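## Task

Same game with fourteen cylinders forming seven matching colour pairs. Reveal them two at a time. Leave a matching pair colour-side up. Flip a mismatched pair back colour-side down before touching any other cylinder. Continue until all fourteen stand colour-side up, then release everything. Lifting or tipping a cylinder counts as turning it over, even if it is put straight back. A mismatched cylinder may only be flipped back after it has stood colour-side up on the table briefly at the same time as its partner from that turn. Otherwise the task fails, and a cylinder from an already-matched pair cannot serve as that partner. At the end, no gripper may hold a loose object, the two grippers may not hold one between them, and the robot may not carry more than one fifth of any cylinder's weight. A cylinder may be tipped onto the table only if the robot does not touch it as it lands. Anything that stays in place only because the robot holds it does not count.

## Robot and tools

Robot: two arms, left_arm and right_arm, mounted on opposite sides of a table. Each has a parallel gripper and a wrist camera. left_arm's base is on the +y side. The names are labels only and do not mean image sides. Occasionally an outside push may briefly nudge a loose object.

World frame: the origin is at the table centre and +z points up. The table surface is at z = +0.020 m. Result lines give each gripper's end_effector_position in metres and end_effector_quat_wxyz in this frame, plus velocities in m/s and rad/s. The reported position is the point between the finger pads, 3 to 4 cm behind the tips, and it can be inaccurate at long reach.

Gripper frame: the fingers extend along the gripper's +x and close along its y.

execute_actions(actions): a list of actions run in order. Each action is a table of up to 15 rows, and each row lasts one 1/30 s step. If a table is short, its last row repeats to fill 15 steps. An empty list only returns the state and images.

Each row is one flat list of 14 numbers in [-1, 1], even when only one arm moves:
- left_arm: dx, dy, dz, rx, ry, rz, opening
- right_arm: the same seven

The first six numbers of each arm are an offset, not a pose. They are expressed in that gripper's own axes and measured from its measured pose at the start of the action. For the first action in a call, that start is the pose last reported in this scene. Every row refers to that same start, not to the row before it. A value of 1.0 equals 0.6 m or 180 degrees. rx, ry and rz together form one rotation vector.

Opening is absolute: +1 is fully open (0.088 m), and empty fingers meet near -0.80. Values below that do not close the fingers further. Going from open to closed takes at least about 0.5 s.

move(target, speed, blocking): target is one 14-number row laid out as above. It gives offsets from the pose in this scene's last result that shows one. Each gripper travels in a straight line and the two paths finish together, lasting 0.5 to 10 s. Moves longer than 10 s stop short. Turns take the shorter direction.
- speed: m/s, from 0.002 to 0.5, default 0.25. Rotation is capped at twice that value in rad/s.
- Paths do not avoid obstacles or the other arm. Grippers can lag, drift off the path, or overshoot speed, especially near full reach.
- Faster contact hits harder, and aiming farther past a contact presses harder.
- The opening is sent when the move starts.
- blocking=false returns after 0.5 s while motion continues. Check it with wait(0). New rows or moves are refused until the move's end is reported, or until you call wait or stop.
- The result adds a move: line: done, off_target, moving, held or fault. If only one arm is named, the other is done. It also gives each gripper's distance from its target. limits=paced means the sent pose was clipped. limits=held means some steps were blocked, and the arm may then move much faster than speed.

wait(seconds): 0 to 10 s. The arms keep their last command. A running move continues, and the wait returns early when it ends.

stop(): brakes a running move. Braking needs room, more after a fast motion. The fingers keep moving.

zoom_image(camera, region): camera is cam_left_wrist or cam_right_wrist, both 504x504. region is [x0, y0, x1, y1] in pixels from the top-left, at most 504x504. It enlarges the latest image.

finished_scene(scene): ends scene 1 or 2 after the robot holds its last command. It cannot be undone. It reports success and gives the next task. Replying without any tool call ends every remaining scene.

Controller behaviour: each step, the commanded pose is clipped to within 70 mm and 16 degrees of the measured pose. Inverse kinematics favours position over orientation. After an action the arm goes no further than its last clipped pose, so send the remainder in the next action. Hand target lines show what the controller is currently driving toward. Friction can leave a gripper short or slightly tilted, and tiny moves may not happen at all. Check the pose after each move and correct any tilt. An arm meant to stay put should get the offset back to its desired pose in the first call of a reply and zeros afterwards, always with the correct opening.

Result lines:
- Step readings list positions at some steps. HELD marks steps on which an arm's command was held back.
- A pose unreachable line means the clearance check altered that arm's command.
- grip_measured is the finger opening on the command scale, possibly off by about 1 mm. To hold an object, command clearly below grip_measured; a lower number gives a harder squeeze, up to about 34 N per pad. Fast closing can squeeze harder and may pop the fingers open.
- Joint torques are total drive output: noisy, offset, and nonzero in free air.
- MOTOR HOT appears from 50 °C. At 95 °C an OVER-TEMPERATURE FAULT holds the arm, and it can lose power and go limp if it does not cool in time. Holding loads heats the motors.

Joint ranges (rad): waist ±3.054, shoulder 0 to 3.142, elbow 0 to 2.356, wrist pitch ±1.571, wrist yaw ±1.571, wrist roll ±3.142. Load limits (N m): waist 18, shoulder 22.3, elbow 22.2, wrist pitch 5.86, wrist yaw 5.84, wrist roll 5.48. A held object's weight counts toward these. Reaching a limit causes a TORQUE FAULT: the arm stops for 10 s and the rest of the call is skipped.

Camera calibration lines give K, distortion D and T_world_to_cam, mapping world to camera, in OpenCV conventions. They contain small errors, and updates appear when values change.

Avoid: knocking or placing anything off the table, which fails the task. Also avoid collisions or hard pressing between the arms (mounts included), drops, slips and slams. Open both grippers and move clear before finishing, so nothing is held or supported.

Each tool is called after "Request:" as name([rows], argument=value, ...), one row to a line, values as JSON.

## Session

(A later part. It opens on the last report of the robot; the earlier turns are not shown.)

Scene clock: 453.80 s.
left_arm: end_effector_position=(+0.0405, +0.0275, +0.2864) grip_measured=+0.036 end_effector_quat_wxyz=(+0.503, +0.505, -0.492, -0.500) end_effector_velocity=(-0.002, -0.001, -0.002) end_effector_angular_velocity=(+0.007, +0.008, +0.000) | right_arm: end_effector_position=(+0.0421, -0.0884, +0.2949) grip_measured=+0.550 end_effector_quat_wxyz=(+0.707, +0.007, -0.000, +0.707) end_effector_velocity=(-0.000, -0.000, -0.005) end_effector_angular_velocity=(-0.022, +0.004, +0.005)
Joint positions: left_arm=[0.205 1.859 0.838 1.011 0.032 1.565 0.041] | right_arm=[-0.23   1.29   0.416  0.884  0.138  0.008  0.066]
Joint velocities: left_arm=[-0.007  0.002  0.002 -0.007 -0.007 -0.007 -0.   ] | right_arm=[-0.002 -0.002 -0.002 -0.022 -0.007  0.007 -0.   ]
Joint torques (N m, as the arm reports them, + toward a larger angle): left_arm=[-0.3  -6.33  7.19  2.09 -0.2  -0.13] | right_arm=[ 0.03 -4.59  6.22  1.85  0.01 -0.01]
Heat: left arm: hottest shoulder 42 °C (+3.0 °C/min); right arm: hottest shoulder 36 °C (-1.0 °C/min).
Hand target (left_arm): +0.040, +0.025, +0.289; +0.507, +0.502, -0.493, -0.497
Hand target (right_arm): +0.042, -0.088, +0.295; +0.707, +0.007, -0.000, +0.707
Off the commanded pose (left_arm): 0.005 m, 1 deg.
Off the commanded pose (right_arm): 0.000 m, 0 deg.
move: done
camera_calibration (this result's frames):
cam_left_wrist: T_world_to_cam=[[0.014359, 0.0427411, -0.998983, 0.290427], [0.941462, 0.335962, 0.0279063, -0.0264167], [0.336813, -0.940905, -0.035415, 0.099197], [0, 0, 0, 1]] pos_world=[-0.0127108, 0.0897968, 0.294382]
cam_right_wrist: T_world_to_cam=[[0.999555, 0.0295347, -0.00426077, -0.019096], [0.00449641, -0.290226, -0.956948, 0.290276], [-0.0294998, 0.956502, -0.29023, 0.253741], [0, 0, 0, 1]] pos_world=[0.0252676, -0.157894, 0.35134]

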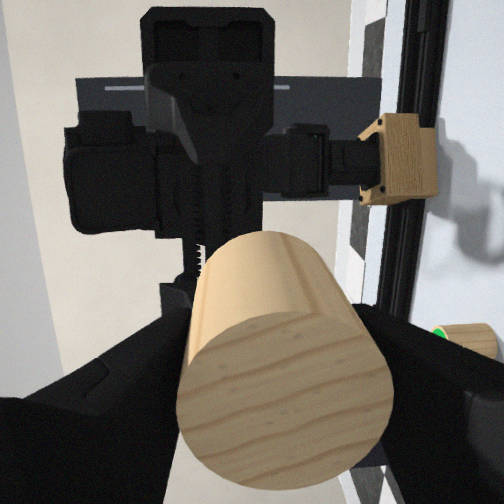

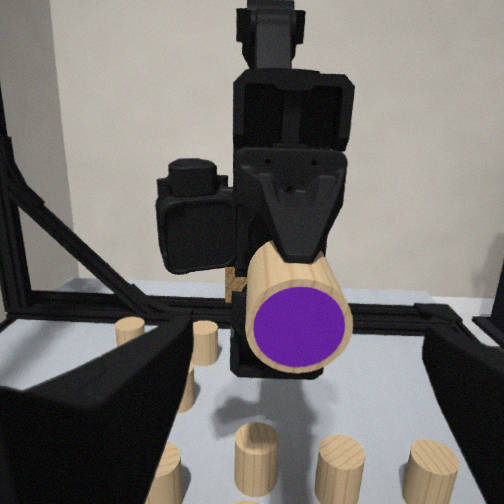

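Request:
move(target=[0,0,0,0,0,0,-0.25, 0.111,-0.001,-0.007,0,0,0,0.55], speed=0.15)

Request:
move(target=[0,0,0,0,0,0,-0.25, 0,0,0,0,0,0,-0.25])

Request:
move(target=[0,0,0,0,0,0,0.6, 0,0,0,0,0,0,-0.25])

Request:
move(target=[-0.1,0,0,0,0,0,0.6, 0,0,0,0,0,0,-0.25])

Request:
move(target=[-0.066,-0.227,0.018,0,0,-0.496,0.6, -0.368,-0.172,-0.28,0,0.504,0,-0.25], speed=0.4)

Scene clock: 459.87 s.
left_arm: end_effector_position=(+0.0404, +0.0273, +0.2861) grip_measured=+0.033 end_effector_quat_wxyz=(+0.503, +0.505, -0.492, -0.500) end_effector_velocity=(-0.000, +0.001, -0.001) end_effector_angular_velocity=(+0.007, +0.008, +0.005) | right_arm: end_effector_position=(+0.0423, -0.0252, +0.2910) grip_measured=+0.550 end_effector_quat_wxyz=(+0.707, +0.006, +0.000, +0.707) end_effector_velocity=(+0.002, +0.001, +0.002) end_effector_angular_velocity=(+0.007, -0.021, -0.000)
Joint positions: left_arm=[0.204 1.861 0.838 1.012 0.031 1.565 0.041] | right_arm=[-0.261  1.572  0.629  0.953  0.107  0.008  0.066]
Joint velocities: left_arm=[-0.002 -0.002 -0.002 -0.007 -0.007 -0.007 -0.   ] | right_arm=[-0.007  0.002  0.002  0.007 -0.007 -0.022 -0.   ]
Joint torques (N m, as the arm reports them, + toward a larger angle): left_arm=[-0.11 -7.06  6.02  1.68  0.   -0.04] | right_arm=[-0.21 -5.38  7.39  1.98 -0.1  -0.02]
Heat: left arm: hottest shoulder 42 °C (+3.0 °C/min); right arm: hottest shoulder 36 °C (+0.0 °C/min).
Hand target (left_arm): +0.040, +0.027, +0.286; +0.503, +0.505, -0.492, -0.500
Hand target (right_arm): +0.043, -0.022, +0.291; +0.707, +0.007, -0.000, +0.707
Off the commanded pose (left_arm): 0.000 m, 0 deg.
Off the commanded pose (right_arm): 0.004 m, 0 deg.
move: done
camera_calibration (this result's frames):
cam_left_wrist: T_world_to_cam=[[0.0143629, 0.0427413, -0.998983, 0.290117], [0.941462, 0.335962, 0.02791, -0.0262309], [0.336813, -0.940905, -0.0354139, 0.0990487], [0, 0, 0, 1]] pos_world=[-0.0128324, 0.089608, 0.294062]
cam_right_wrist: T_world_to_cam=[[0.999579, 0.0287646, -0.00381667, -0.0213083], [0.00474029, -0.291643, -0.956516, 0.304749], [-0.0286269, 0.956095, -0.291656, 0.192583], [0, 0, 0, 1]] pos_world=[0.0253678, -0.0946371, 0.347584]

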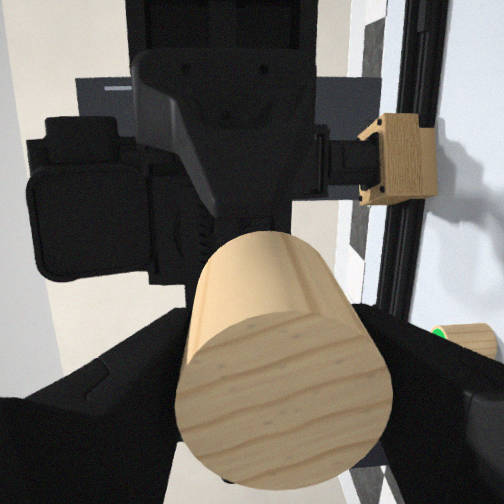

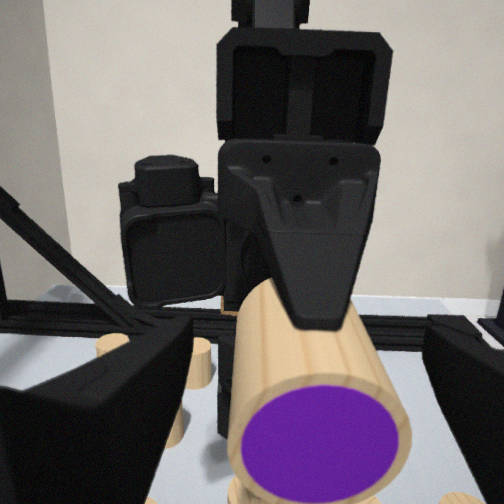

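Scene clock: 460.37 s.
left_arm: end_effector_position=(+0.0406, +0.0273, +0.2859) grip_measured=+0.033 end_effector_quat_wxyz=(+0.503, +0.505, -0.491, -0.500) end_effector_velocity=(-0.000, -0.000, +0.001) end_effector_angular_velocity=(+0.002, +0.007, +0.005) | right_arm: end_effector_position=(+0.0419, -0.0252, +0.2913) grip_measured=+0.025 end_effector_quat_wxyz=(+0.707, +0.006, -0.001, +0.708) end_effector_velocity=(-0.002, -0.001, +0.002) end_effector_angular_velocity=(+0.007, -0.007, +0.019)
Joint positions: left_arm=[0.205 1.861 0.838 1.011 0.031 1.565 0.041] | right_arm=[-0.261  1.572  0.629  0.953  0.106  0.007  0.04 ]
Joint velocities: left_arm=[-0.002 -0.002  0.002 -0.007 -0.007 -0.007 -0.   ] | right_arm=[-0.002 -0.002 -0.002  0.007 -0.022 -0.007 -0.   ]
Joint torques (N m, as the arm reports them, + toward a larger angle): left_arm=[-0.1  -6.94  5.98  1.76  0.02 -0.09] | right_arm=[ 0.02 -6.53  5.93  1.82  0.03  0.03]
Heat: left arm: hottest shoulder 42 °C (+3.0 °C/min); right arm: hottest shoulder 36 °C (+0.0 °C/min).
Hand target (left_arm): +0.040, +0.027, +0.286; +0.503, +0.505, -0.492, -0.500
Hand target (right_arm): +0.042, -0.025, +0.291; +0.707, +0.007, -0.000, +0.707
Off the commanded pose (left_arm): 0.000 m, 0 deg.
Off the commanded pose (right_arm): 0.000 m, 0 deg.
move: done
camera_calibration (this result's frames):
cam_left_wrist: T_world_to_cam=[[0.0146791, 0.0435201, -0.998945, 0.289902], [0.941197, 0.336655, 0.0284972, -0.0266363], [0.33754, -0.940622, -0.0360192, 0.0991053], [0, 0, 0, 1]] pos_world=[-0.0126375, 0.0895713, 0.293925]
cam_right_wrist: T_world_to_cam=[[0.999538, 0.0302814, -0.0027211, -0.0212457], [0.0062086, -0.290907, -0.956731, 0.305014], [-0.0297628, 0.956272, -0.290961, 0.192446], [0, 0, 0, 1]] pos_world=[0.0250699, -0.0946569, 0.347753]

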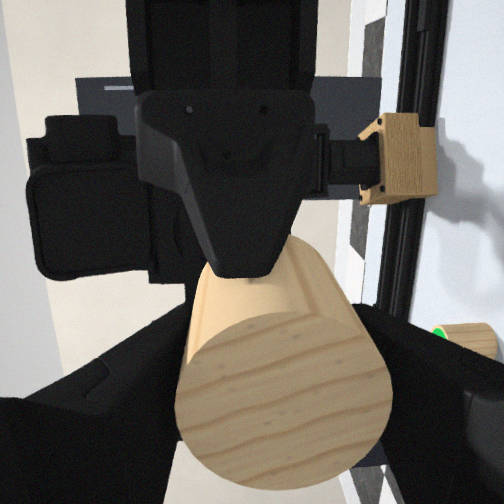

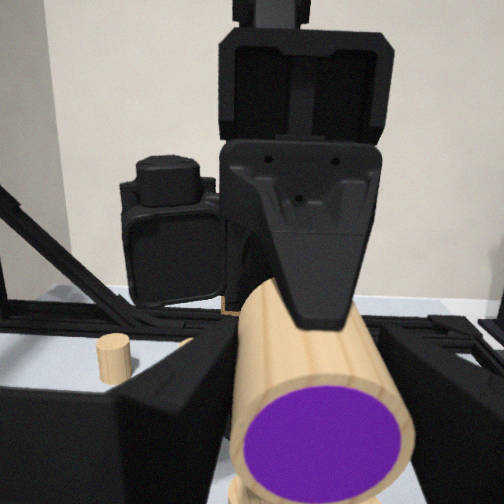

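Scene clock: 461.03 s.
left_arm: end_effector_position=(+0.0406, +0.0273, +0.2860) grip_measured=+0.598 end_effector_quat_wxyz=(+0.503, +0.505, -0.492, -0.500) end_effector_velocity=(+0.002, +0.001, -0.001) end_effector_angular_velocity=(+0.007, +0.008, +0.010) | right_arm: end_effector_position=(+0.0419, -0.0252, +0.2913) grip_measured=+0.025 end_effector_quat_wxyz=(+0.707, +0.006, -0.001, +0.708) end_effector_velocity=(-0.002, -0.001, -0.005) end_effector_angular_velocity=(-0.022, -0.024, +0.010)
Joint positions: left_arm=[0.205 1.861 0.838 1.012 0.031 1.565 0.068] | right_arm=[-0.261  1.572  0.629  0.953  0.106  0.007  0.04 ]
Joint velocities: left_arm=[ 0.002 -0.002 -0.002 -0.007 -0.007 -0.007  0.   ] | right_arm=[ 0.002 -0.002 -0.002 -0.022 -0.007 -0.022 -0.   ]
Joint torques (N m, as the arm reports them, + toward a larger angle): left_arm=[-0.12 -6.95  5.94  1.75  0.02 -0.06] | right_arm=[ 0.09 -6.56  5.92  1.85  0.   -0.02]
Heat: left arm: hottest shoulder 42 °C (+3.0 °C/min); right arm: hottest shoulder 36 °C (+0.0 °C/min).
Hand target (left_arm): +0.041, +0.027, +0.286; +0.503, +0.505, -0.492, -0.500
Hand target (right_arm): +0.042, -0.025, +0.291; +0.707, +0.006, -0.001, +0.708
Off the commanded pose (left_arm): 0.000 m, 0 deg.
Off the commanded pose (right_arm): 0.000 m, 0 deg.
move: done
camera_calibration (this result's frames):
cam_left_wrist: T_world_to_cam=[[0.0146972, 0.0431394, -0.998961, 0.29], [0.941196, 0.336666, 0.028386, -0.0266069], [0.33754, -0.940636, -0.0356546, 0.0990036], [0, 0, 0, 1]] pos_world=[-0.0126376, 0.0895735, 0.293984]
cam_right_wrist: T_world_to_cam=[[0.999538, 0.0302814, -0.0027211, -0.0212457], [0.0062086, -0.290907, -0.956731, 0.305014], [-0.0297628, 0.956272, -0.290961, 0.192446], [0, 0, 0, 1]] pos_world=[0.0250699, -0.0946569, 0.347753]

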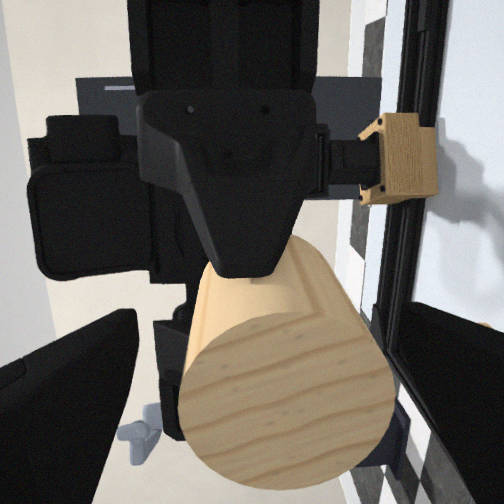

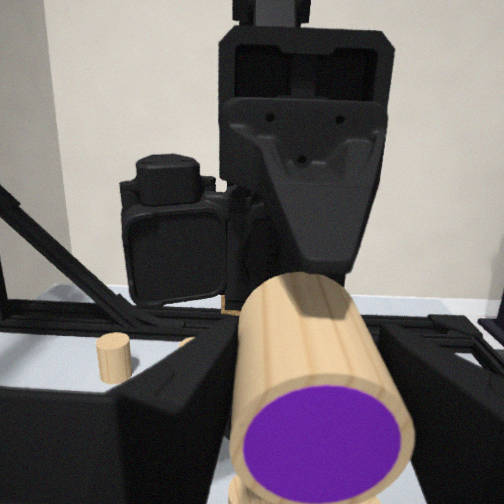

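Scene clock: 461.93 s.
left_arm: end_effector_position=(+0.0390, +0.0850, +0.2837) grip_measured=+0.600 end_effector_quat_wxyz=(+0.502, +0.508, -0.489, -0.502) end_effector_velocity=(-0.000, +0.004, +0.004) end_effector_angular_velocity=(-0.012, -0.008, -0.005) | right_arm: end_effector_position=(+0.0419, -0.0252, +0.2913) grip_measured=+0.024 end_effector_quat_wxyz=(+0.707, +0.006, -0.001, +0.708) end_effector_velocity=(-0.002, -0.002, -0.000) end_effector_angular_velocity=(+0.002, -0.007, +0.010)
Joint positions: left_arm=[0.207 1.678 0.598 1.06  0.031 1.565 0.068] | right_arm=[-0.261  1.572  0.629  0.953  0.106  0.007  0.04 ]
Joint velocities: left_arm=[ 0.002 -0.017 -0.012  0.007  0.007  0.007 -0.   ] | right_arm=[ 0.002 -0.002 -0.007  0.007 -0.007 -0.007 -0.   ]
Joint torques (N m, as the arm reports them, + toward a larger angle): left_arm=[ 0.19 -6.65  4.98  2.01  0.19 -0.03] | right_arm=[-0.01 -6.58  5.92  1.85  0.   -0.02]
Heat: left arm: hottest shoulder 42 °C (+3.0 °C/min); right arm: hottest shoulder 36 °C (+0.0 °C/min).
Hand target (left_arm): +0.039, +0.087, +0.287; +0.503, +0.505, -0.491, -0.500
Hand target (right_arm): +0.042, -0.025, +0.291; +0.707, +0.006, -0.001, +0.708
Off the commanded pose (left_arm): 0.004 m, 1 deg.
Off the commanded pose (right_arm): 0.000 m, 0 deg.
move: done
camera_calibration (this result's frames):
cam_left_wrist: T_world_to_cam=[[0.0141413, 0.0519305, -0.998551, 0.284409], [0.940307, 0.338918, 0.0309422, -0.0453613], [0.340033, -0.939382, -0.0440379, 0.15593], [0, 0, 0, 1]] pos_world=[-0.0143897, 0.147082, 0.292267]
cam_right_wrist: T_world_to_cam=[[0.999538, 0.0302814, -0.0027211, -0.0212457], [0.0062086, -0.290907, -0.956731, 0.305014], [-0.0297628, 0.956272, -0.290961, 0.192446], [0, 0, 0, 1]] pos_world=[0.0250699, -0.0946569, 0.347753]

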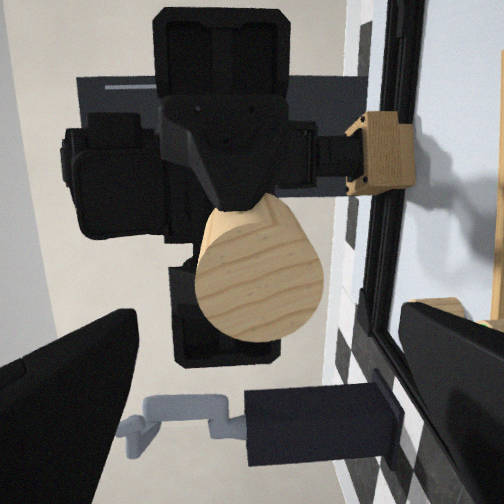

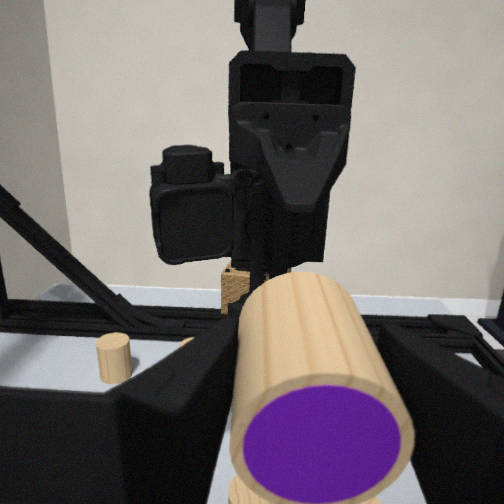

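Scene clock: 464.50 s.
left_arm: end_effector_position=(+0.0267, +0.1279, +0.1490) grip_measured=+0.600 end_effector_quat_wxyz=(+0.008, +0.701, +0.010, -0.713) end_effector_velocity=(-0.002, +0.005, -0.002) end_effector_angular_velocity=(+0.027, -0.007, +0.015) | right_arm: end_effector_position=(+0.1437, -0.2461, +0.1205) grip_measured=+0.023 end_effector_quat_wxyz=(+0.502, -0.498, +0.503, +0.497) end_effector_velocity=(+0.000, -0.001, -0.002) end_effector_angular_velocity=(+0.000, +0.008, -0.015)
Joint positions: left_arm=[ 0.176  2.091  1.549 -1.031  0.016  1.563  0.068] | right_arm=[-0.698  1.475  0.774 -0.87   0.001 -0.32   0.04 ]
Joint velocities: left_arm=[-0.007  0.007  0.002 -0.022 -0.007 -0.022  0.   ] | right_arm=[-0.007  0.002 -0.007  0.007 -0.007  0.007 -0.   ]
Joint torques (N m, as the arm reports them, + toward a larger angle): left_arm=[-0.37 -7.07  6.84 -0.02 -0.08 -0.1 ] | right_arm=[-0.33 -4.04  6.48 -0.06  0.07 -0.19]
Heat: left arm: hottest shoulder 42 °C (+3.0 °C/min); right arm: hottest shoulder 36 °C (-1.0 °C/min).
Hand target (left_arm): +0.026, +0.126, +0.148; +0.007, +0.703, +0.012, -0.711
Hand target (right_arm): +0.146, -0.244, +0.121; +0.502, -0.500, +0.501, +0.497
Off the commanded pose (left_arm): 0.001 m, 1 deg.
Off the commanded pose (right_arm): 0.002 m, 1 deg.
move: done
camera_calibration (this result's frames):
cam_left_wrist: T_world_to_cam=[[-0.00390083, 0.999388, 0.0347764, -0.126863], [0.952047, -0.00692762, 0.305873, -0.0411572], [0.305926, 0.0343019, -0.951437, 0.205992], [0, 0, 0, 1]] pos_world=[-0.0243296, 0.119434, 0.212989]
cam_right_wrist: T_world_to_cam=[[0.99959, -0.00484379, -0.0282305, -0.122369], [0.00390606, -0.953338, 0.30188, -0.237616], [-0.0283755, -0.301866, -0.952928, 0.126983], [0, 0, 0, 1]] pos_world=[0.126851, -0.188789, 0.189283]

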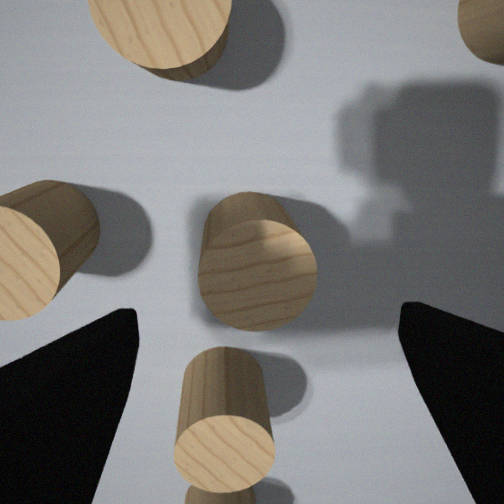

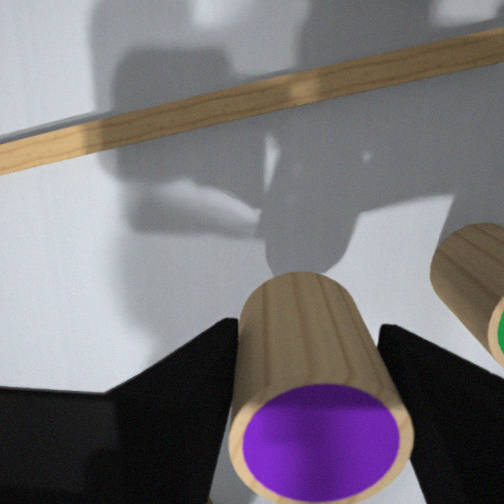

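Request:
move(target=[0.124,0,-0.002,0,0.004,0,0.6, 0.077,0,0,0,0,0,-0.25], speed=0.1)

Request:
move(target=[0,0,0,0,0,0,-0.25, 0,0,0,0,0,0,0.55])

Request:
move(target=[-0.15,0,0,0,0,0,-0.25, -0.1,0,0,0,0,0,0.55])

Request:
move(target=[-0.21,0.173,-0.018,0,0,0.505,-0.25, -0.255,0.17,0.264,0,-0.494,0,0.55], speed=0.4)

Scene clock: 468.50 s.
left_arm: end_effector_position=(+0.0274, +0.1267, +0.0786) grip_measured=+0.600 end_effector_quat_wxyz=(+0.011, +0.704, +0.007, -0.710) end_effector_velocity=(+0.000, +0.001, -0.001) end_effector_angular_velocity=(-0.002, -0.007, -0.010) | right_arm: end_effector_position=(+0.1452, -0.2420, +0.0787) grip_measured=+0.022 end_effector_quat_wxyz=(+0.508, -0.496, +0.497, +0.500) end_effector_velocity=(-0.000, +0.001, -0.001) end_effector_angular_velocity=(+0.005, +0.006, +0.005)
Joint positions: left_arm=[ 0.175  2.199  1.419 -0.784  0.01   1.563  0.068] | right_arm=[-0.698  1.58   0.676 -0.651  0.002 -0.32   0.04 ]
Joint velocities: left_arm=[-0.002 -0.002 -0.007  0.007 -0.007  0.007 -0.   ] | right_arm=[-0.002  0.002 -0.002  0.007 -0.007 -0.007 -0.   ]
Joint torques (N m, as the arm reports them, + toward a larger angle): left_arm=[-0.26 -7.5   4.71  0.42 -0.15 -0.08] | right_arm=[ 0.05 -4.3   3.14  0.32 -0.04 -0.01]
Heat: left arm: hottest shoulder 42 °C (+3.0 °C/min); right arm: hottest shoulder 35 °C (-3.0 °C/min).
Hand target (left_arm): +0.027, +0.129, +0.075; +0.008, +0.706, +0.010, -0.708
Hand target (right_arm): +0.144, -0.246, +0.074; +0.502, -0.498, +0.503, +0.497
Off the commanded pose (left_arm): 0.004 m, 1 deg.
Off the commanded pose (right_arm): 0.006 m, 1 deg.
move: done
camera_calibration (this result's frames):
cam_left_wrist: T_world_to_cam=[[-0.0033514, 0.999654, 0.0261024, -0.12254], [0.949989, -0.00496821, 0.312243, -0.0210118], [0.312265, 0.0258434, -0.949644, 0.139662], [0, 0, 0, 1]] pos_world=[-0.0240612, 0.118784, 0.142389]
cam_right_wrist: T_world_to_cam=[[0.999744, -0.00404932, -0.0222598, -0.125271], [0.0024903, -0.958181, 0.286151, -0.220893], [-0.0224876, -0.286133, -0.957926, 0.0917872], [0, 0, 0, 1]] pos_world=[0.127853, -0.185899, 0.148345]

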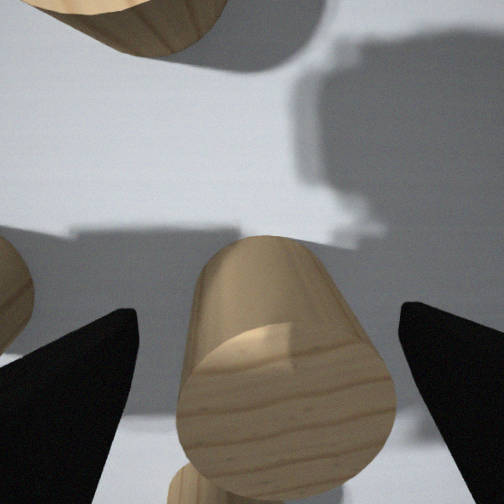

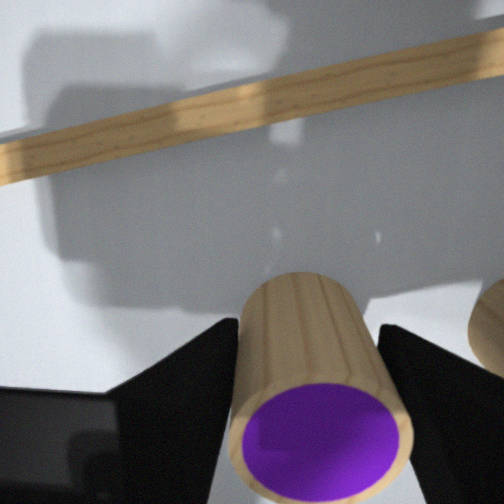

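Scene clock: 469.17 s.
left_arm: end_effector_position=(+0.0274, +0.1265, +0.0786) grip_measured=+0.038 end_effector_quat_wxyz=(+0.011, +0.704, +0.006, -0.710) end_effector_velocity=(-0.002, +0.001, +0.002) end_effector_angular_velocity=(+0.002, +0.007, -0.010) | right_arm: end_effector_position=(+0.1452, -0.2421, +0.0786) grip_measured=+0.548 end_effector_quat_wxyz=(+0.508, -0.496, +0.497, +0.500) end_effector_velocity=(-0.000, +0.001, +0.000) end_effector_angular_velocity=(+0.009, +0.004, +0.005)
Joint positions: left_arm=[ 0.175  2.199  1.419 -0.783  0.01   1.563  0.041] | right_arm=[-0.698  1.58   0.676 -0.651  0.002 -0.32   0.066]
Joint velocities: left_arm=[-0.002 -0.007 -0.002 -0.007  0.007  0.007 -0.   ] | right_arm=[-0.002 -0.002 -0.002  0.007 -0.007 -0.007  0.001]
Joint torques (N m, as the arm reports them, + toward a larger angle): left_arm=[-0.04 -8.23  5.17  0.15  0.07  0.02] | right_arm=[ 0.06 -5.19  4.48  0.14 -0.02 -0.01]
Heat: left arm: hottest shoulder 42 °C (+3.0 °C/min); right arm: hottest shoulder 35 °C (-3.0 °C/min).
Hand target (left_arm): +0.027, +0.127, +0.079; +0.011, +0.704, +0.007, -0.710
Hand target (right_arm): +0.145, -0.242, +0.079; +0.508, -0.496, +0.497, +0.500
Off the commanded pose (left_arm): 0.000 m, 0 deg.
Off the commanded pose (right_arm): 0.000 m, 0 deg.
move: done
camera_calibration (this result's frames):
cam_left_wrist: T_world_to_cam=[[-0.00335175, 0.999673, 0.0253398, -0.122316], [0.949985, -0.00473001, 0.31226, -0.0210471], [0.312278, 0.025119, -0.949659, 0.139759], [0, 0, 0, 1]] pos_world=[-0.0240591, 0.118666, 0.142395]
cam_right_wrist: T_world_to_cam=[[0.999744, -0.00404932, -0.0222598, -0.125254], [0.0024903, -0.958181, 0.286151, -0.220925], [-0.0224876, -0.286133, -0.957926, 0.0916981], [0, 0, 0, 1]] pos_world=[0.127834, -0.185955, 0.14827]

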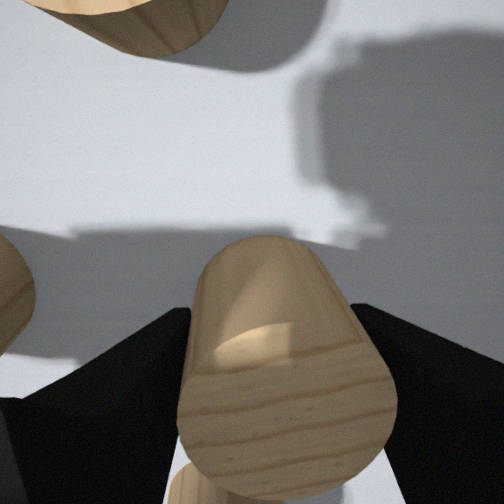

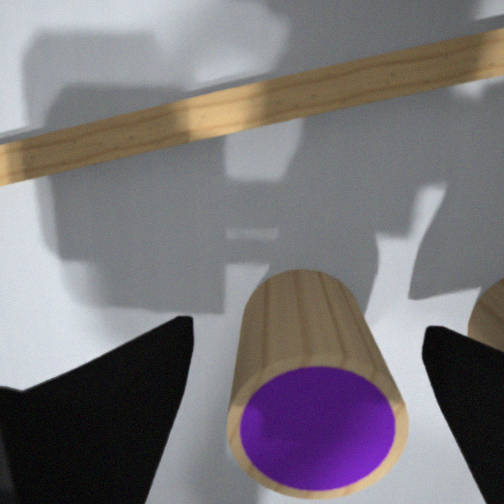

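Scene clock: 470.07 s.
left_arm: end_effector_position=(+0.0273, +0.1294, +0.1624) grip_measured=+0.038 end_effector_quat_wxyz=(+0.006, +0.704, +0.012, -0.710) end_effector_velocity=(+0.000, +0.004, +0.002) end_effector_angular_velocity=(+0.017, -0.007, +0.005) | right_arm: end_effector_position=(+0.1438, -0.2459, +0.1342) grip_measured=+0.550 end_effector_quat_wxyz=(+0.503, -0.498, +0.502, +0.497) end_effector_velocity=(+0.000, -0.001, +0.003) end_effector_angular_velocity=(-0.005, +0.009, -0.000)
Joint positions: left_arm=[ 0.175  2.077  1.582 -1.085  0.01   1.563  0.041] | right_arm=[-0.698  1.45   0.811 -0.932  0.002 -0.32   0.066]
Joint velocities: left_arm=[-0.002 -0.002  0.002 -0.022 -0.007 -0.007 -0.   ] | right_arm=[-0.007 -0.002  0.012 -0.022 -0.007 -0.007 -0.   ]
Joint torques (N m, as the arm reports them, + toward a larger angle): left_arm=[ 0.11 -8.86  7.08 -0.06  0.06  0.05] | right_arm=[ 0.11 -5.63  6.53 -0.07 -0.02 -0.03]
Heat: left arm: hottest shoulder 42 °C (+3.0 °C/min); right arm: hottest shoulder 35 °C (-3.0 °C/min).
Hand target (left_arm): +0.028, +0.127, +0.168; +0.011, +0.704, +0.007, -0.710
Hand target (right_arm): +0.145, -0.243, +0.139; +0.508, -0.496, +0.497, +0.500
Off the commanded pose (left_arm): 0.007 m, 1 deg.
Off the commanded pose (right_arm): 0.005 m, 1 deg.
move: done
camera_calibration (this result's frames):
cam_left_wrist: T_world_to_cam=[[-0.00334248, 0.999155, 0.0409698, -0.129786], [0.950072, -0.00961027, 0.311882, -0.0464674], [0.312012, 0.0399668, -0.949237, 0.217319], [0, 0, 0, 1]] pos_world=[-0.0240927, 0.120544, 0.226097]
cam_right_wrist: T_world_to_cam=[[0.999612, -0.00443548, -0.0275042, -0.122088], [0.00404967, -0.953625, 0.300969, -0.241595], [-0.0275636, -0.300963, -0.953237, 0.140229], [0, 0, 0, 1]] pos_world=[0.126885, -0.188729, 0.203026]

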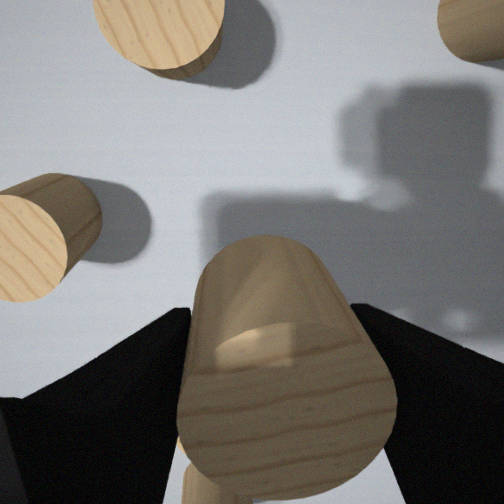

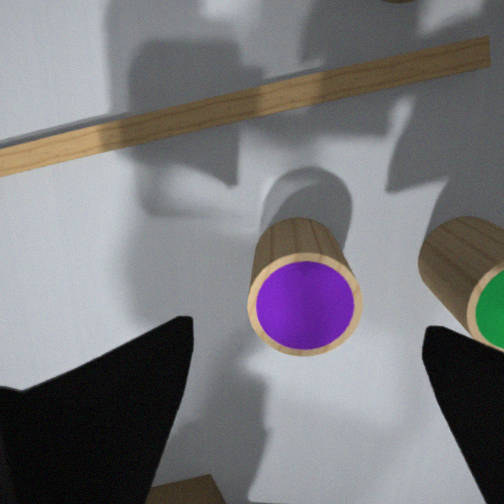

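Scene clock: 472.67 s.
left_arm: end_effector_position=(+0.0406, +0.0257, +0.2903) grip_measured=+0.037 end_effector_quat_wxyz=(+0.508, +0.503, -0.496, -0.493) end_effector_velocity=(-0.000, +0.000, -0.004) end_effector_angular_velocity=(+0.012, +0.008, +0.005) | right_arm: end_effector_position=(+0.0428, -0.0864, +0.2964) grip_measured=+0.550 end_effector_quat_wxyz=(+0.708, +0.008, +0.006, +0.706) end_effector_velocity=(-0.000, +0.001, -0.002) end_effector_angular_velocity=(-0.002, -0.008, +0.005)
Joint positions: left_arm=[0.202 1.865 0.846 1.027 0.024 1.57  0.041] | right_arm=[-0.233  1.287  0.431  0.857  0.137  0.02   0.066]
Joint velocities: left_arm=[-0.002  0.002 -0.002 -0.007 -0.007 -0.007 -0.   ] | right_arm=[-0.002  0.007 -0.002  0.007 -0.007 -0.007  0.   ]
Joint torques (N m, as the arm reports them, + toward a larger angle): left_arm=[ 0.2  -6.31  5.8   2.12  0.19 -0.14] | right_arm=[ 0.41 -3.42  4.61  1.99  0.13 -0.21]
Heat: left arm: hottest shoulder 42 °C (+4.0 °C/min); right arm: hottest shoulder 35 °C (-3.0 °C/min).
Hand target (left_arm): +0.041, +0.025, +0.288; +0.507, +0.502, -0.496, -0.495
Hand target (right_arm): +0.042, -0.088, +0.288; +0.708, -0.003, +0.011, +0.706
Off the commanded pose (left_arm): 0.003 m, 1 deg.
Off the commanded pose (right_arm): 0.010 m, 2 deg.
move: off_target (right_arm)
camera_calibration (this result's frames):
cam_left_wrist: T_world_to_cam=[[0.0199925, 0.0246481, -0.999496, 0.294787], [0.939494, 0.341482, 0.0272135, -0.0258753], [0.34198, -0.939565, -0.0163297, 0.0918137], [0, 0, 0, 1]] pos_world=[-0.0129824, 0.0878349, 0.296842]
cam_right_wrist: T_world_to_cam=[[0.999515, 0.0272366, -0.0151269, -0.0168717], [-0.00630921, -0.298522, -0.954382, 0.291301], [-0.0305098, 0.954014, -0.298205, 0.254534], [0, 0, 0, 1]] pos_world=[0.0264671, -0.155409, 0.353661]

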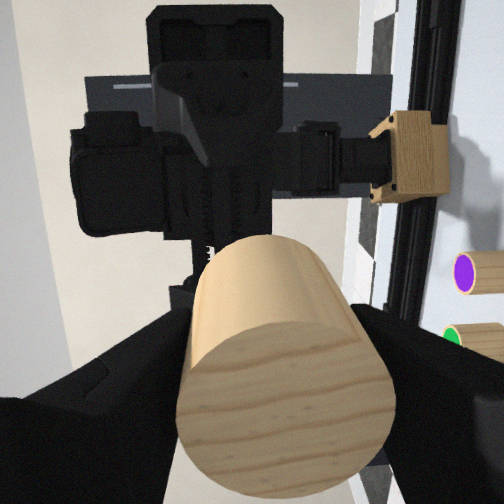

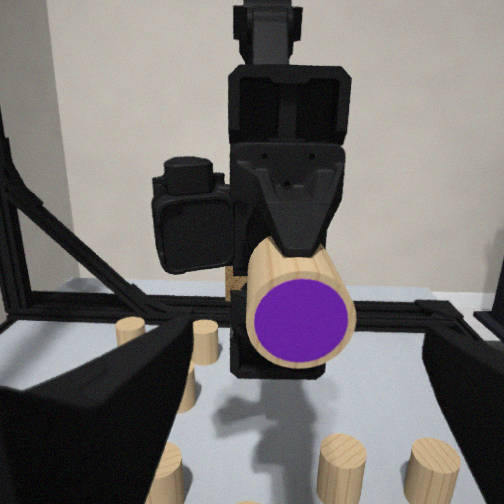

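Request:
move(target=[0,0,0,0,0,0,-0.25, 0.106,-0.002,-0.001,0,0,0,0.55], speed=0.15)

Request:
move(target=[0,0,0,0,0,0,-0.25, 0,0,0,0,0,0,-0.25])

Request:
move(target=[0,0,0,0,0,0,0.6, 0,0,0,0,0,0,-0.25])

Request:
move(target=[-0.1,0,0,0,0,0,0.6, 0,0,0,-0.007,0,0,-0.25])

Request:
move(target=[-0.255,-0.23,0.175,0,0,-0.5,0.6, -0.382,-0.04,-0.29,0,0.502,0,-0.25], speed=0.4)

Scene clock: 477.10 s.
left_arm: end_effector_position=(+0.0406, +0.0257, +0.2899) grip_measured=+0.034 end_effector_quat_wxyz=(+0.507, +0.503, -0.496, -0.493) end_effector_velocity=(-0.000, +0.001, +0.002) end_effector_angular_velocity=(-0.007, +0.007, +0.015) | right_arm: end_effector_position=(+0.0436, -0.0263, +0.2955) grip_measured=+0.550 end_effector_quat_wxyz=(+0.708, +0.007, +0.007, +0.706) end_effector_velocity=(-0.000, +0.001, -0.004) end_effector_angular_velocity=(-0.012, -0.009, +0.005)
Joint positions: left_arm=[0.202 1.866 0.845 1.028 0.024 1.57  0.041] | right_arm=[-0.265  1.547  0.637  0.911  0.106  0.02   0.066]
Joint velocities: left_arm=[-0.007 -0.002 -0.002  0.007 -0.022 -0.007 -0.   ] | right_arm=[-0.002  0.007  0.002 -0.007 -0.007 -0.007 -0.   ]
Joint torques (N m, as the arm reports them, + toward a larger angle): left_arm=[-0.03 -7.02  5.96  1.69  0.01 -0.02] | right_arm=[-0.24 -5.18  7.5   1.97 -0.11  0.  ]
Heat: left arm: hottest shoulder 42 °C (+4.0 °C/min); right arm: hottest shoulder 35 °C (-3.0 °C/min).
Hand target (left_arm): +0.041, +0.026, +0.290; +0.508, +0.503, -0.496, -0.493
Hand target (right_arm): +0.044, -0.023, +0.296; +0.708, +0.008, +0.006, +0.706
Off the commanded pose (left_arm): 0.000 m, 0 deg.
Off the commanded pose (right_arm): 0.004 m, 0 deg.
move: done
camera_calibration (this result's frames):
cam_left_wrist: T_world_to_cam=[[0.0199579, 0.0254099, -0.999478, 0.294333], [0.939495, 0.341461, 0.0274412, -0.0259317], [0.34198, -0.939552, -0.0170576, 0.0920258], [0, 0, 0, 1]] pos_world=[-0.0129825, 0.0878388, 0.296461]
cam_right_wrist: T_world_to_cam=[[0.999534, 0.0268324, -0.014569, -0.0195012], [-0.00585187, -0.299962, -0.953933, 0.308195], [-0.0299664, 0.953574, -0.299665, 0.197364], [0, 0, 0, 1]] pos_world=[0.0272099, -0.0952316, 0.352857]

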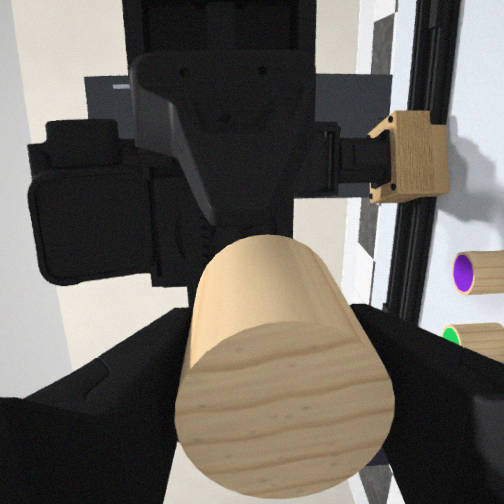

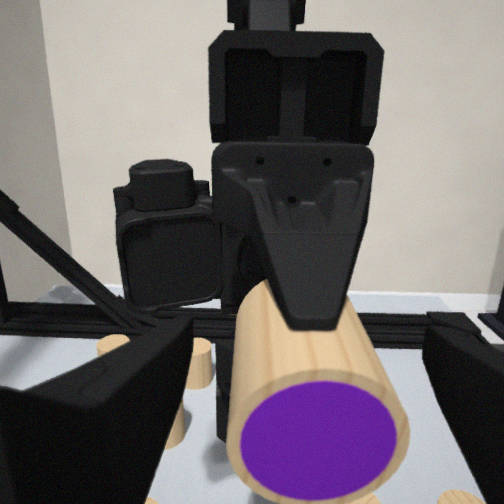

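Scene clock: 477.60 s.
left_arm: end_effector_position=(+0.0410, +0.0257, +0.2898) grip_measured=+0.034 end_effector_quat_wxyz=(+0.507, +0.504, -0.496, -0.493) end_effector_velocity=(-0.003, -0.000, -0.003) end_effector_angular_velocity=(+0.017, -0.006, +0.000) | right_arm: end_effector_position=(+0.0431, -0.0263, +0.2955) grip_measured=+0.026 end_effector_quat_wxyz=(+0.707, +0.007, +0.007, +0.707) end_effector_velocity=(-0.002, -0.000, -0.004) end_effector_angular_velocity=(-0.012, -0.009, +0.010)
Joint positions: left_arm=[0.203 1.866 0.845 1.027 0.024 1.57  0.041] | right_arm=[-0.264  1.548  0.637  0.911  0.105  0.019  0.04 ]
Joint velocities: left_arm=[-0.007 -0.002  0.002 -0.022 -0.007  0.007 -0.   ] | right_arm=[ 0.002  0.002 -0.002 -0.007 -0.007 -0.007 -0.   ]
Joint torques (N m, as the arm reports them, + toward a larger angle): left_arm=[-0.07 -6.98  5.97  1.77 -0.01 -0.04] | right_arm=[ 0.   -6.49  6.08  1.82  0.04  0.02]
Heat: left arm: hottest shoulder 42 °C (+4.1 °C/min); right arm: hottest shoulder 35 °C (-3.0 °C/min).
Hand target (left_arm): +0.041, +0.026, +0.290; +0.507, +0.503, -0.496, -0.493
Hand target (right_arm): +0.044, -0.026, +0.295; +0.708, +0.007, +0.007, +0.706
Off the commanded pose (left_arm): 0.000 m, 0 deg.
Off the commanded pose (right_arm): 0.001 m, 0 deg.
move: done
camera_calibration (this result's frames):
cam_left_wrist: T_world_to_cam=[[0.0203021, 0.0258145, -0.999461, 0.294212], [0.939224, 0.342169, 0.0279162, -0.0264329], [0.342705, -0.939284, -0.0172988, 0.0919419], [0, 0, 0, 1]] pos_world=[-0.0126557, 0.0878091, 0.296382]
cam_right_wrist: T_world_to_cam=[[0.999492, 0.0287385, -0.013806, -0.0191733], [-0.00455158, -0.299973, -0.953937, 0.308073], [-0.0315562, 0.953515, -0.299689, 0.197384], [0, 0, 0, 1]] pos_world=[0.0267944, -0.0952439, 0.352771]

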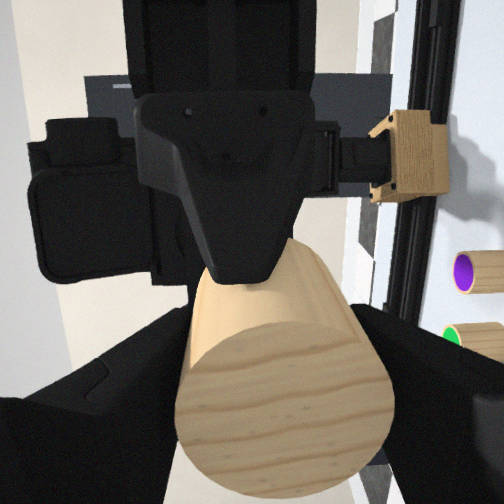

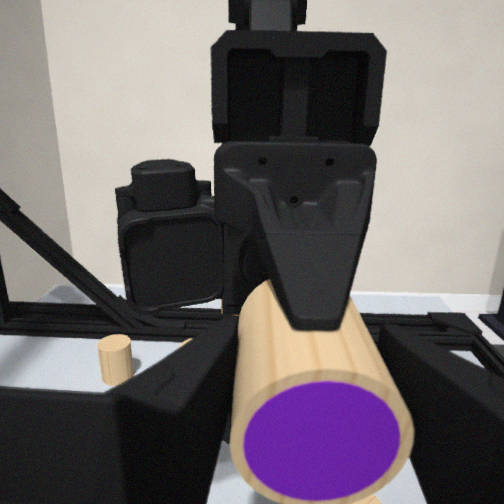

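Scene clock: 478.27 s.
left_arm: end_effector_position=(+0.0410, +0.0257, +0.2899) grip_measured=+0.598 end_effector_quat_wxyz=(+0.507, +0.504, -0.496, -0.493) end_effector_velocity=(+0.002, +0.001, -0.003) end_effector_angular_velocity=(+0.012, +0.008, +0.019) | right_arm: end_effector_position=(+0.0431, -0.0263, +0.2955) grip_measured=+0.025 end_effector_quat_wxyz=(+0.707, +0.007, +0.007, +0.707) end_effector_velocity=(+0.000, -0.001, -0.002) end_effector_angular_velocity=(-0.007, +0.007, +0.005)
Joint positions: left_arm=[0.203 1.866 0.845 1.028 0.024 1.57  0.068] | right_arm=[-0.264  1.548  0.637  0.911  0.105  0.019  0.04 ]
Joint velocities: left_arm=[-0.002 -0.002 -0.007 -0.007 -0.022 -0.007  0.   ] | right_arm=[-0.002 -0.002 -0.002 -0.007 -0.007  0.007  0.   ]
Joint torques (N m, as the arm reports them, + toward a larger angle): left_arm=[-0.09 -6.93  5.87  1.74  0.   -0.05] | right_arm=[ 0.03 -6.45  6.04  1.86  0.   -0.01]
Heat: left arm: hottest shoulder 42 °C (+4.0 °C/min); right arm: hottest shoulder 35 °C (-3.0 °C/min).
Hand target (left_arm): +0.041, +0.026, +0.290; +0.507, +0.504, -0.496, -0.493
Hand target (right_arm): +0.043, -0.026, +0.295; +0.707, +0.007, +0.007, +0.707
Off the commanded pose (left_arm): 0.000 m, 0 deg.
Off the commanded pose (right_arm): 0.000 m, 0 deg.
move: done
camera_calibration (this result's frames):
cam_left_wrist: T_world_to_cam=[[0.0203197, 0.0254336, -0.99947, 0.294307], [0.939223, 0.34218, 0.0278023, -0.0264026], [0.342706, -0.93929, -0.0169349, 0.0918386], [0, 0, 0, 1]] pos_world=[-0.0126559, 0.0878122, 0.296441]
cam_right_wrist: T_world_to_cam=[[0.999492, 0.0287385, -0.013806, -0.0191733], [-0.00455158, -0.299973, -0.953937, 0.308073], [-0.0315562, 0.953515, -0.299689, 0.197384], [0, 0, 0, 1]] pos_world=[0.0267944, -0.0952439, 0.352771]

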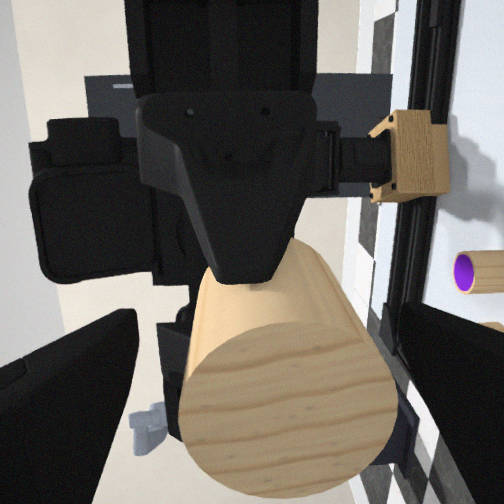

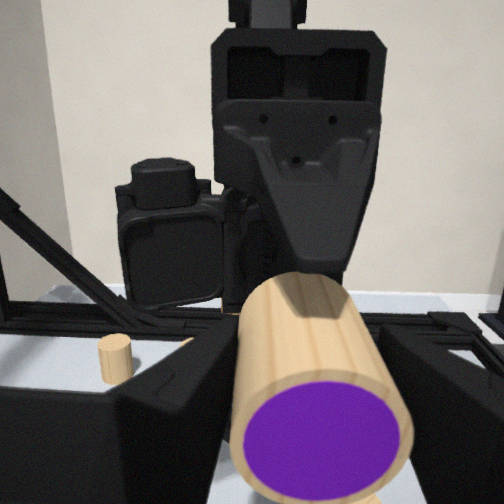

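Scene clock: 479.17 s.
left_arm: end_effector_position=(+0.0388, +0.0833, +0.2867) grip_measured=+0.600 end_effector_quat_wxyz=(+0.506, +0.506, -0.494, -0.495) end_effector_velocity=(-0.002, +0.002, -0.001) end_effector_angular_velocity=(+0.007, -0.007, -0.010) | right_arm: end_effector_position=(+0.0431, -0.0263, +0.2955) grip_measured=+0.025 end_effector_quat_wxyz=(+0.707, +0.001, +0.001, +0.707) end_effector_velocity=(+0.000, -0.001, -0.005) end_effector_angular_velocity=(-0.022, -0.010, +0.005)
Joint positions: left_arm=[0.204 1.687 0.603 1.083 0.024 1.57  0.068] | right_arm=[-0.264  1.548  0.637  0.911  0.105  0.003  0.04 ]
Joint velocities: left_arm=[-0.002 -0.007 -0.007 -0.007  0.007  0.007 -0.   ] | right_arm=[-0.002 -0.002 -0.002 -0.022 -0.007 -0.007 -0.   ]
Joint torques (N m, as the arm reports them, + toward a larger angle): left_arm=[ 0.12 -6.7   4.93  2.01  0.12 -0.04] | right_arm=[ 0.07 -6.45  6.01  1.85  0.   -0.2 ]
Heat: left arm: hottest shoulder 42 °C (+3.0 °C/min); right arm: hottest shoulder 35 °C (-3.0 °C/min).
Hand target (left_arm): +0.039, +0.086, +0.290; +0.508, +0.503, -0.496, -0.493
Hand target (right_arm): +0.043, -0.026, +0.295; +0.707, -0.001, -0.001, +0.707
Off the commanded pose (left_arm): 0.004 m, 0 deg.
Off the commanded pose (right_arm): 0.000 m, 0 deg.
move: done
camera_calibration (this result's frames):
cam_left_wrist: T_world_to_cam=[[0.0198943, 0.0338345, -0.999229, 0.28892], [0.938842, 0.343011, 0.0303066, -0.0447739], [0.343772, -0.938722, -0.0249413, 0.148851], [0, 0, 0, 1]] pos_world=[-0.0148831, 0.145312, 0.293766]
cam_right_wrist: T_world_to_cam=[[0.999585, 0.0287324, 0.00182747, -0.0237967], [0.0103666, -0.299977, -0.95389, 0.307416], [-0.0268594, 0.953514, -0.300151, 0.197317], [0, 0, 0, 1]] pos_world=[0.0258998, -0.0952435, 0.352509]

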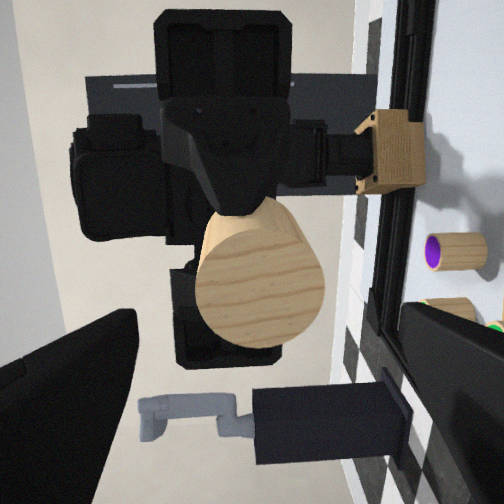

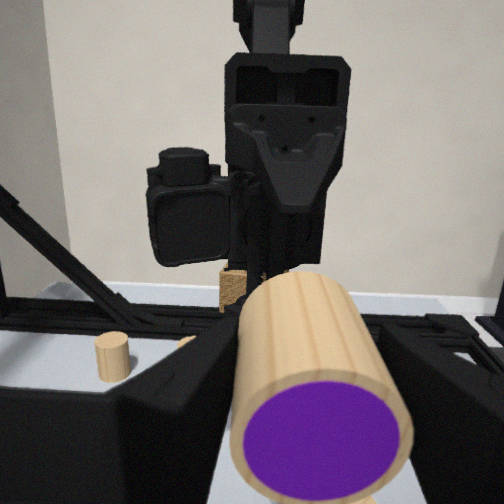

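Scene clock: 481.63 s.
left_arm: end_effector_position=(-0.0685, +0.2345, +0.1485) grip_measured=+0.600 end_effector_quat_wxyz=(+0.011, +0.706, +0.010, -0.708) end_effector_velocity=(-0.000, +0.003, +0.001) end_effector_angular_velocity=(+0.014, -0.012, +0.015) | right_arm: end_effector_position=(+0.0681, -0.2558, +0.1218) grip_measured=+0.024 end_effector_quat_wxyz=(+0.505, -0.499, +0.500, +0.495) end_effector_velocity=(-0.000, -0.006, -0.002) end_effector_angular_velocity=(-0.032, +0.006, +0.020)
Joint positions: left_arm=[-0.149  1.76   1.087 -0.896  0.003  1.236  0.068] | right_arm=[-0.341  1.382  0.702 -0.889  0.009  0.039  0.04 ]
Joint velocities: left_arm=[-0.007  0.002  0.007 -0.022 -0.007 -0.022 -0.   ] | right_arm=[-0.002  0.007 -0.002 -0.022 -0.007 -0.022 -0.   ]
Joint torques (N m, as the arm reports them, + toward a larger angle): left_arm=[-0.33 -5.08  6.51  0.03  0.27 -0.08] | right_arm=[-0.11 -3.36  5.85 -0.08 -0.09 -0.21]
Heat: left arm: hottest shoulder 42 °C (+3.0 °C/min); right arm: hottest shoulder 35 °C (-2.0 °C/min).
Hand target (left_arm): -0.071, +0.233, +0.149; +0.010, +0.704, +0.012, -0.710
Hand target (right_arm): +0.068, -0.255, +0.121; +0.502, -0.501, +0.502, +0.495
Off the commanded pose (left_arm): 0.001 m, 0 deg.
Off the commanded pose (right_arm): 0.002 m, 1 deg.
move: done
camera_calibration (this result's frames):
cam_left_wrist: T_world_to_cam=[[-0.0077481, 0.999479, 0.0313361, -0.233468], [0.94802, -0.0026272, 0.318201, 0.0472559], [0.318118, 0.0321726, -0.947505, 0.231816], [0, 0, 0, 1]] pos_world=[-0.120353, 0.226012, 0.211926]
cam_right_wrist: T_world_to_cam=[[0.999784, -0.00630464, -0.0197813, -0.0481626], [-0.0000909882, -0.9541, 0.299489, -0.246582], [-0.0207615, -0.299423, -0.953895, 0.123368], [0, 0, 0, 1]] pos_world=[0.0506911, -0.198628, 0.190576]

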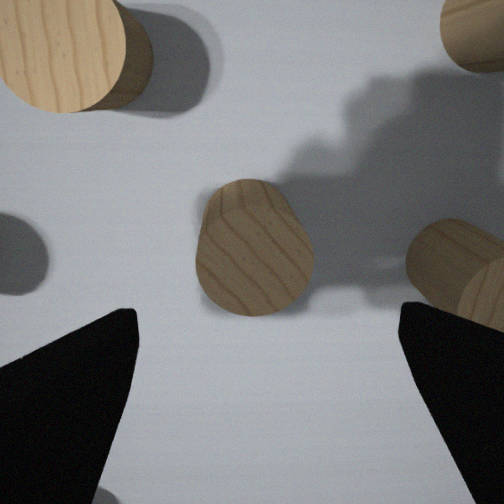

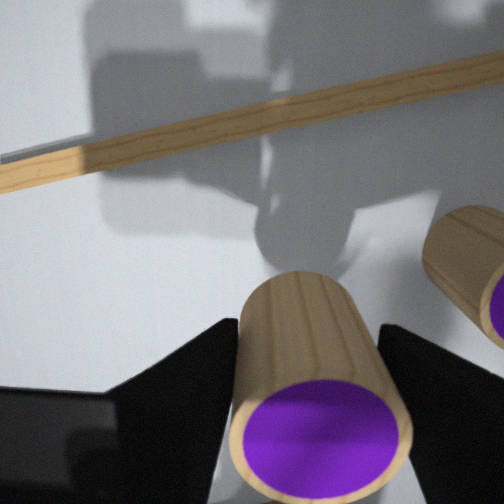

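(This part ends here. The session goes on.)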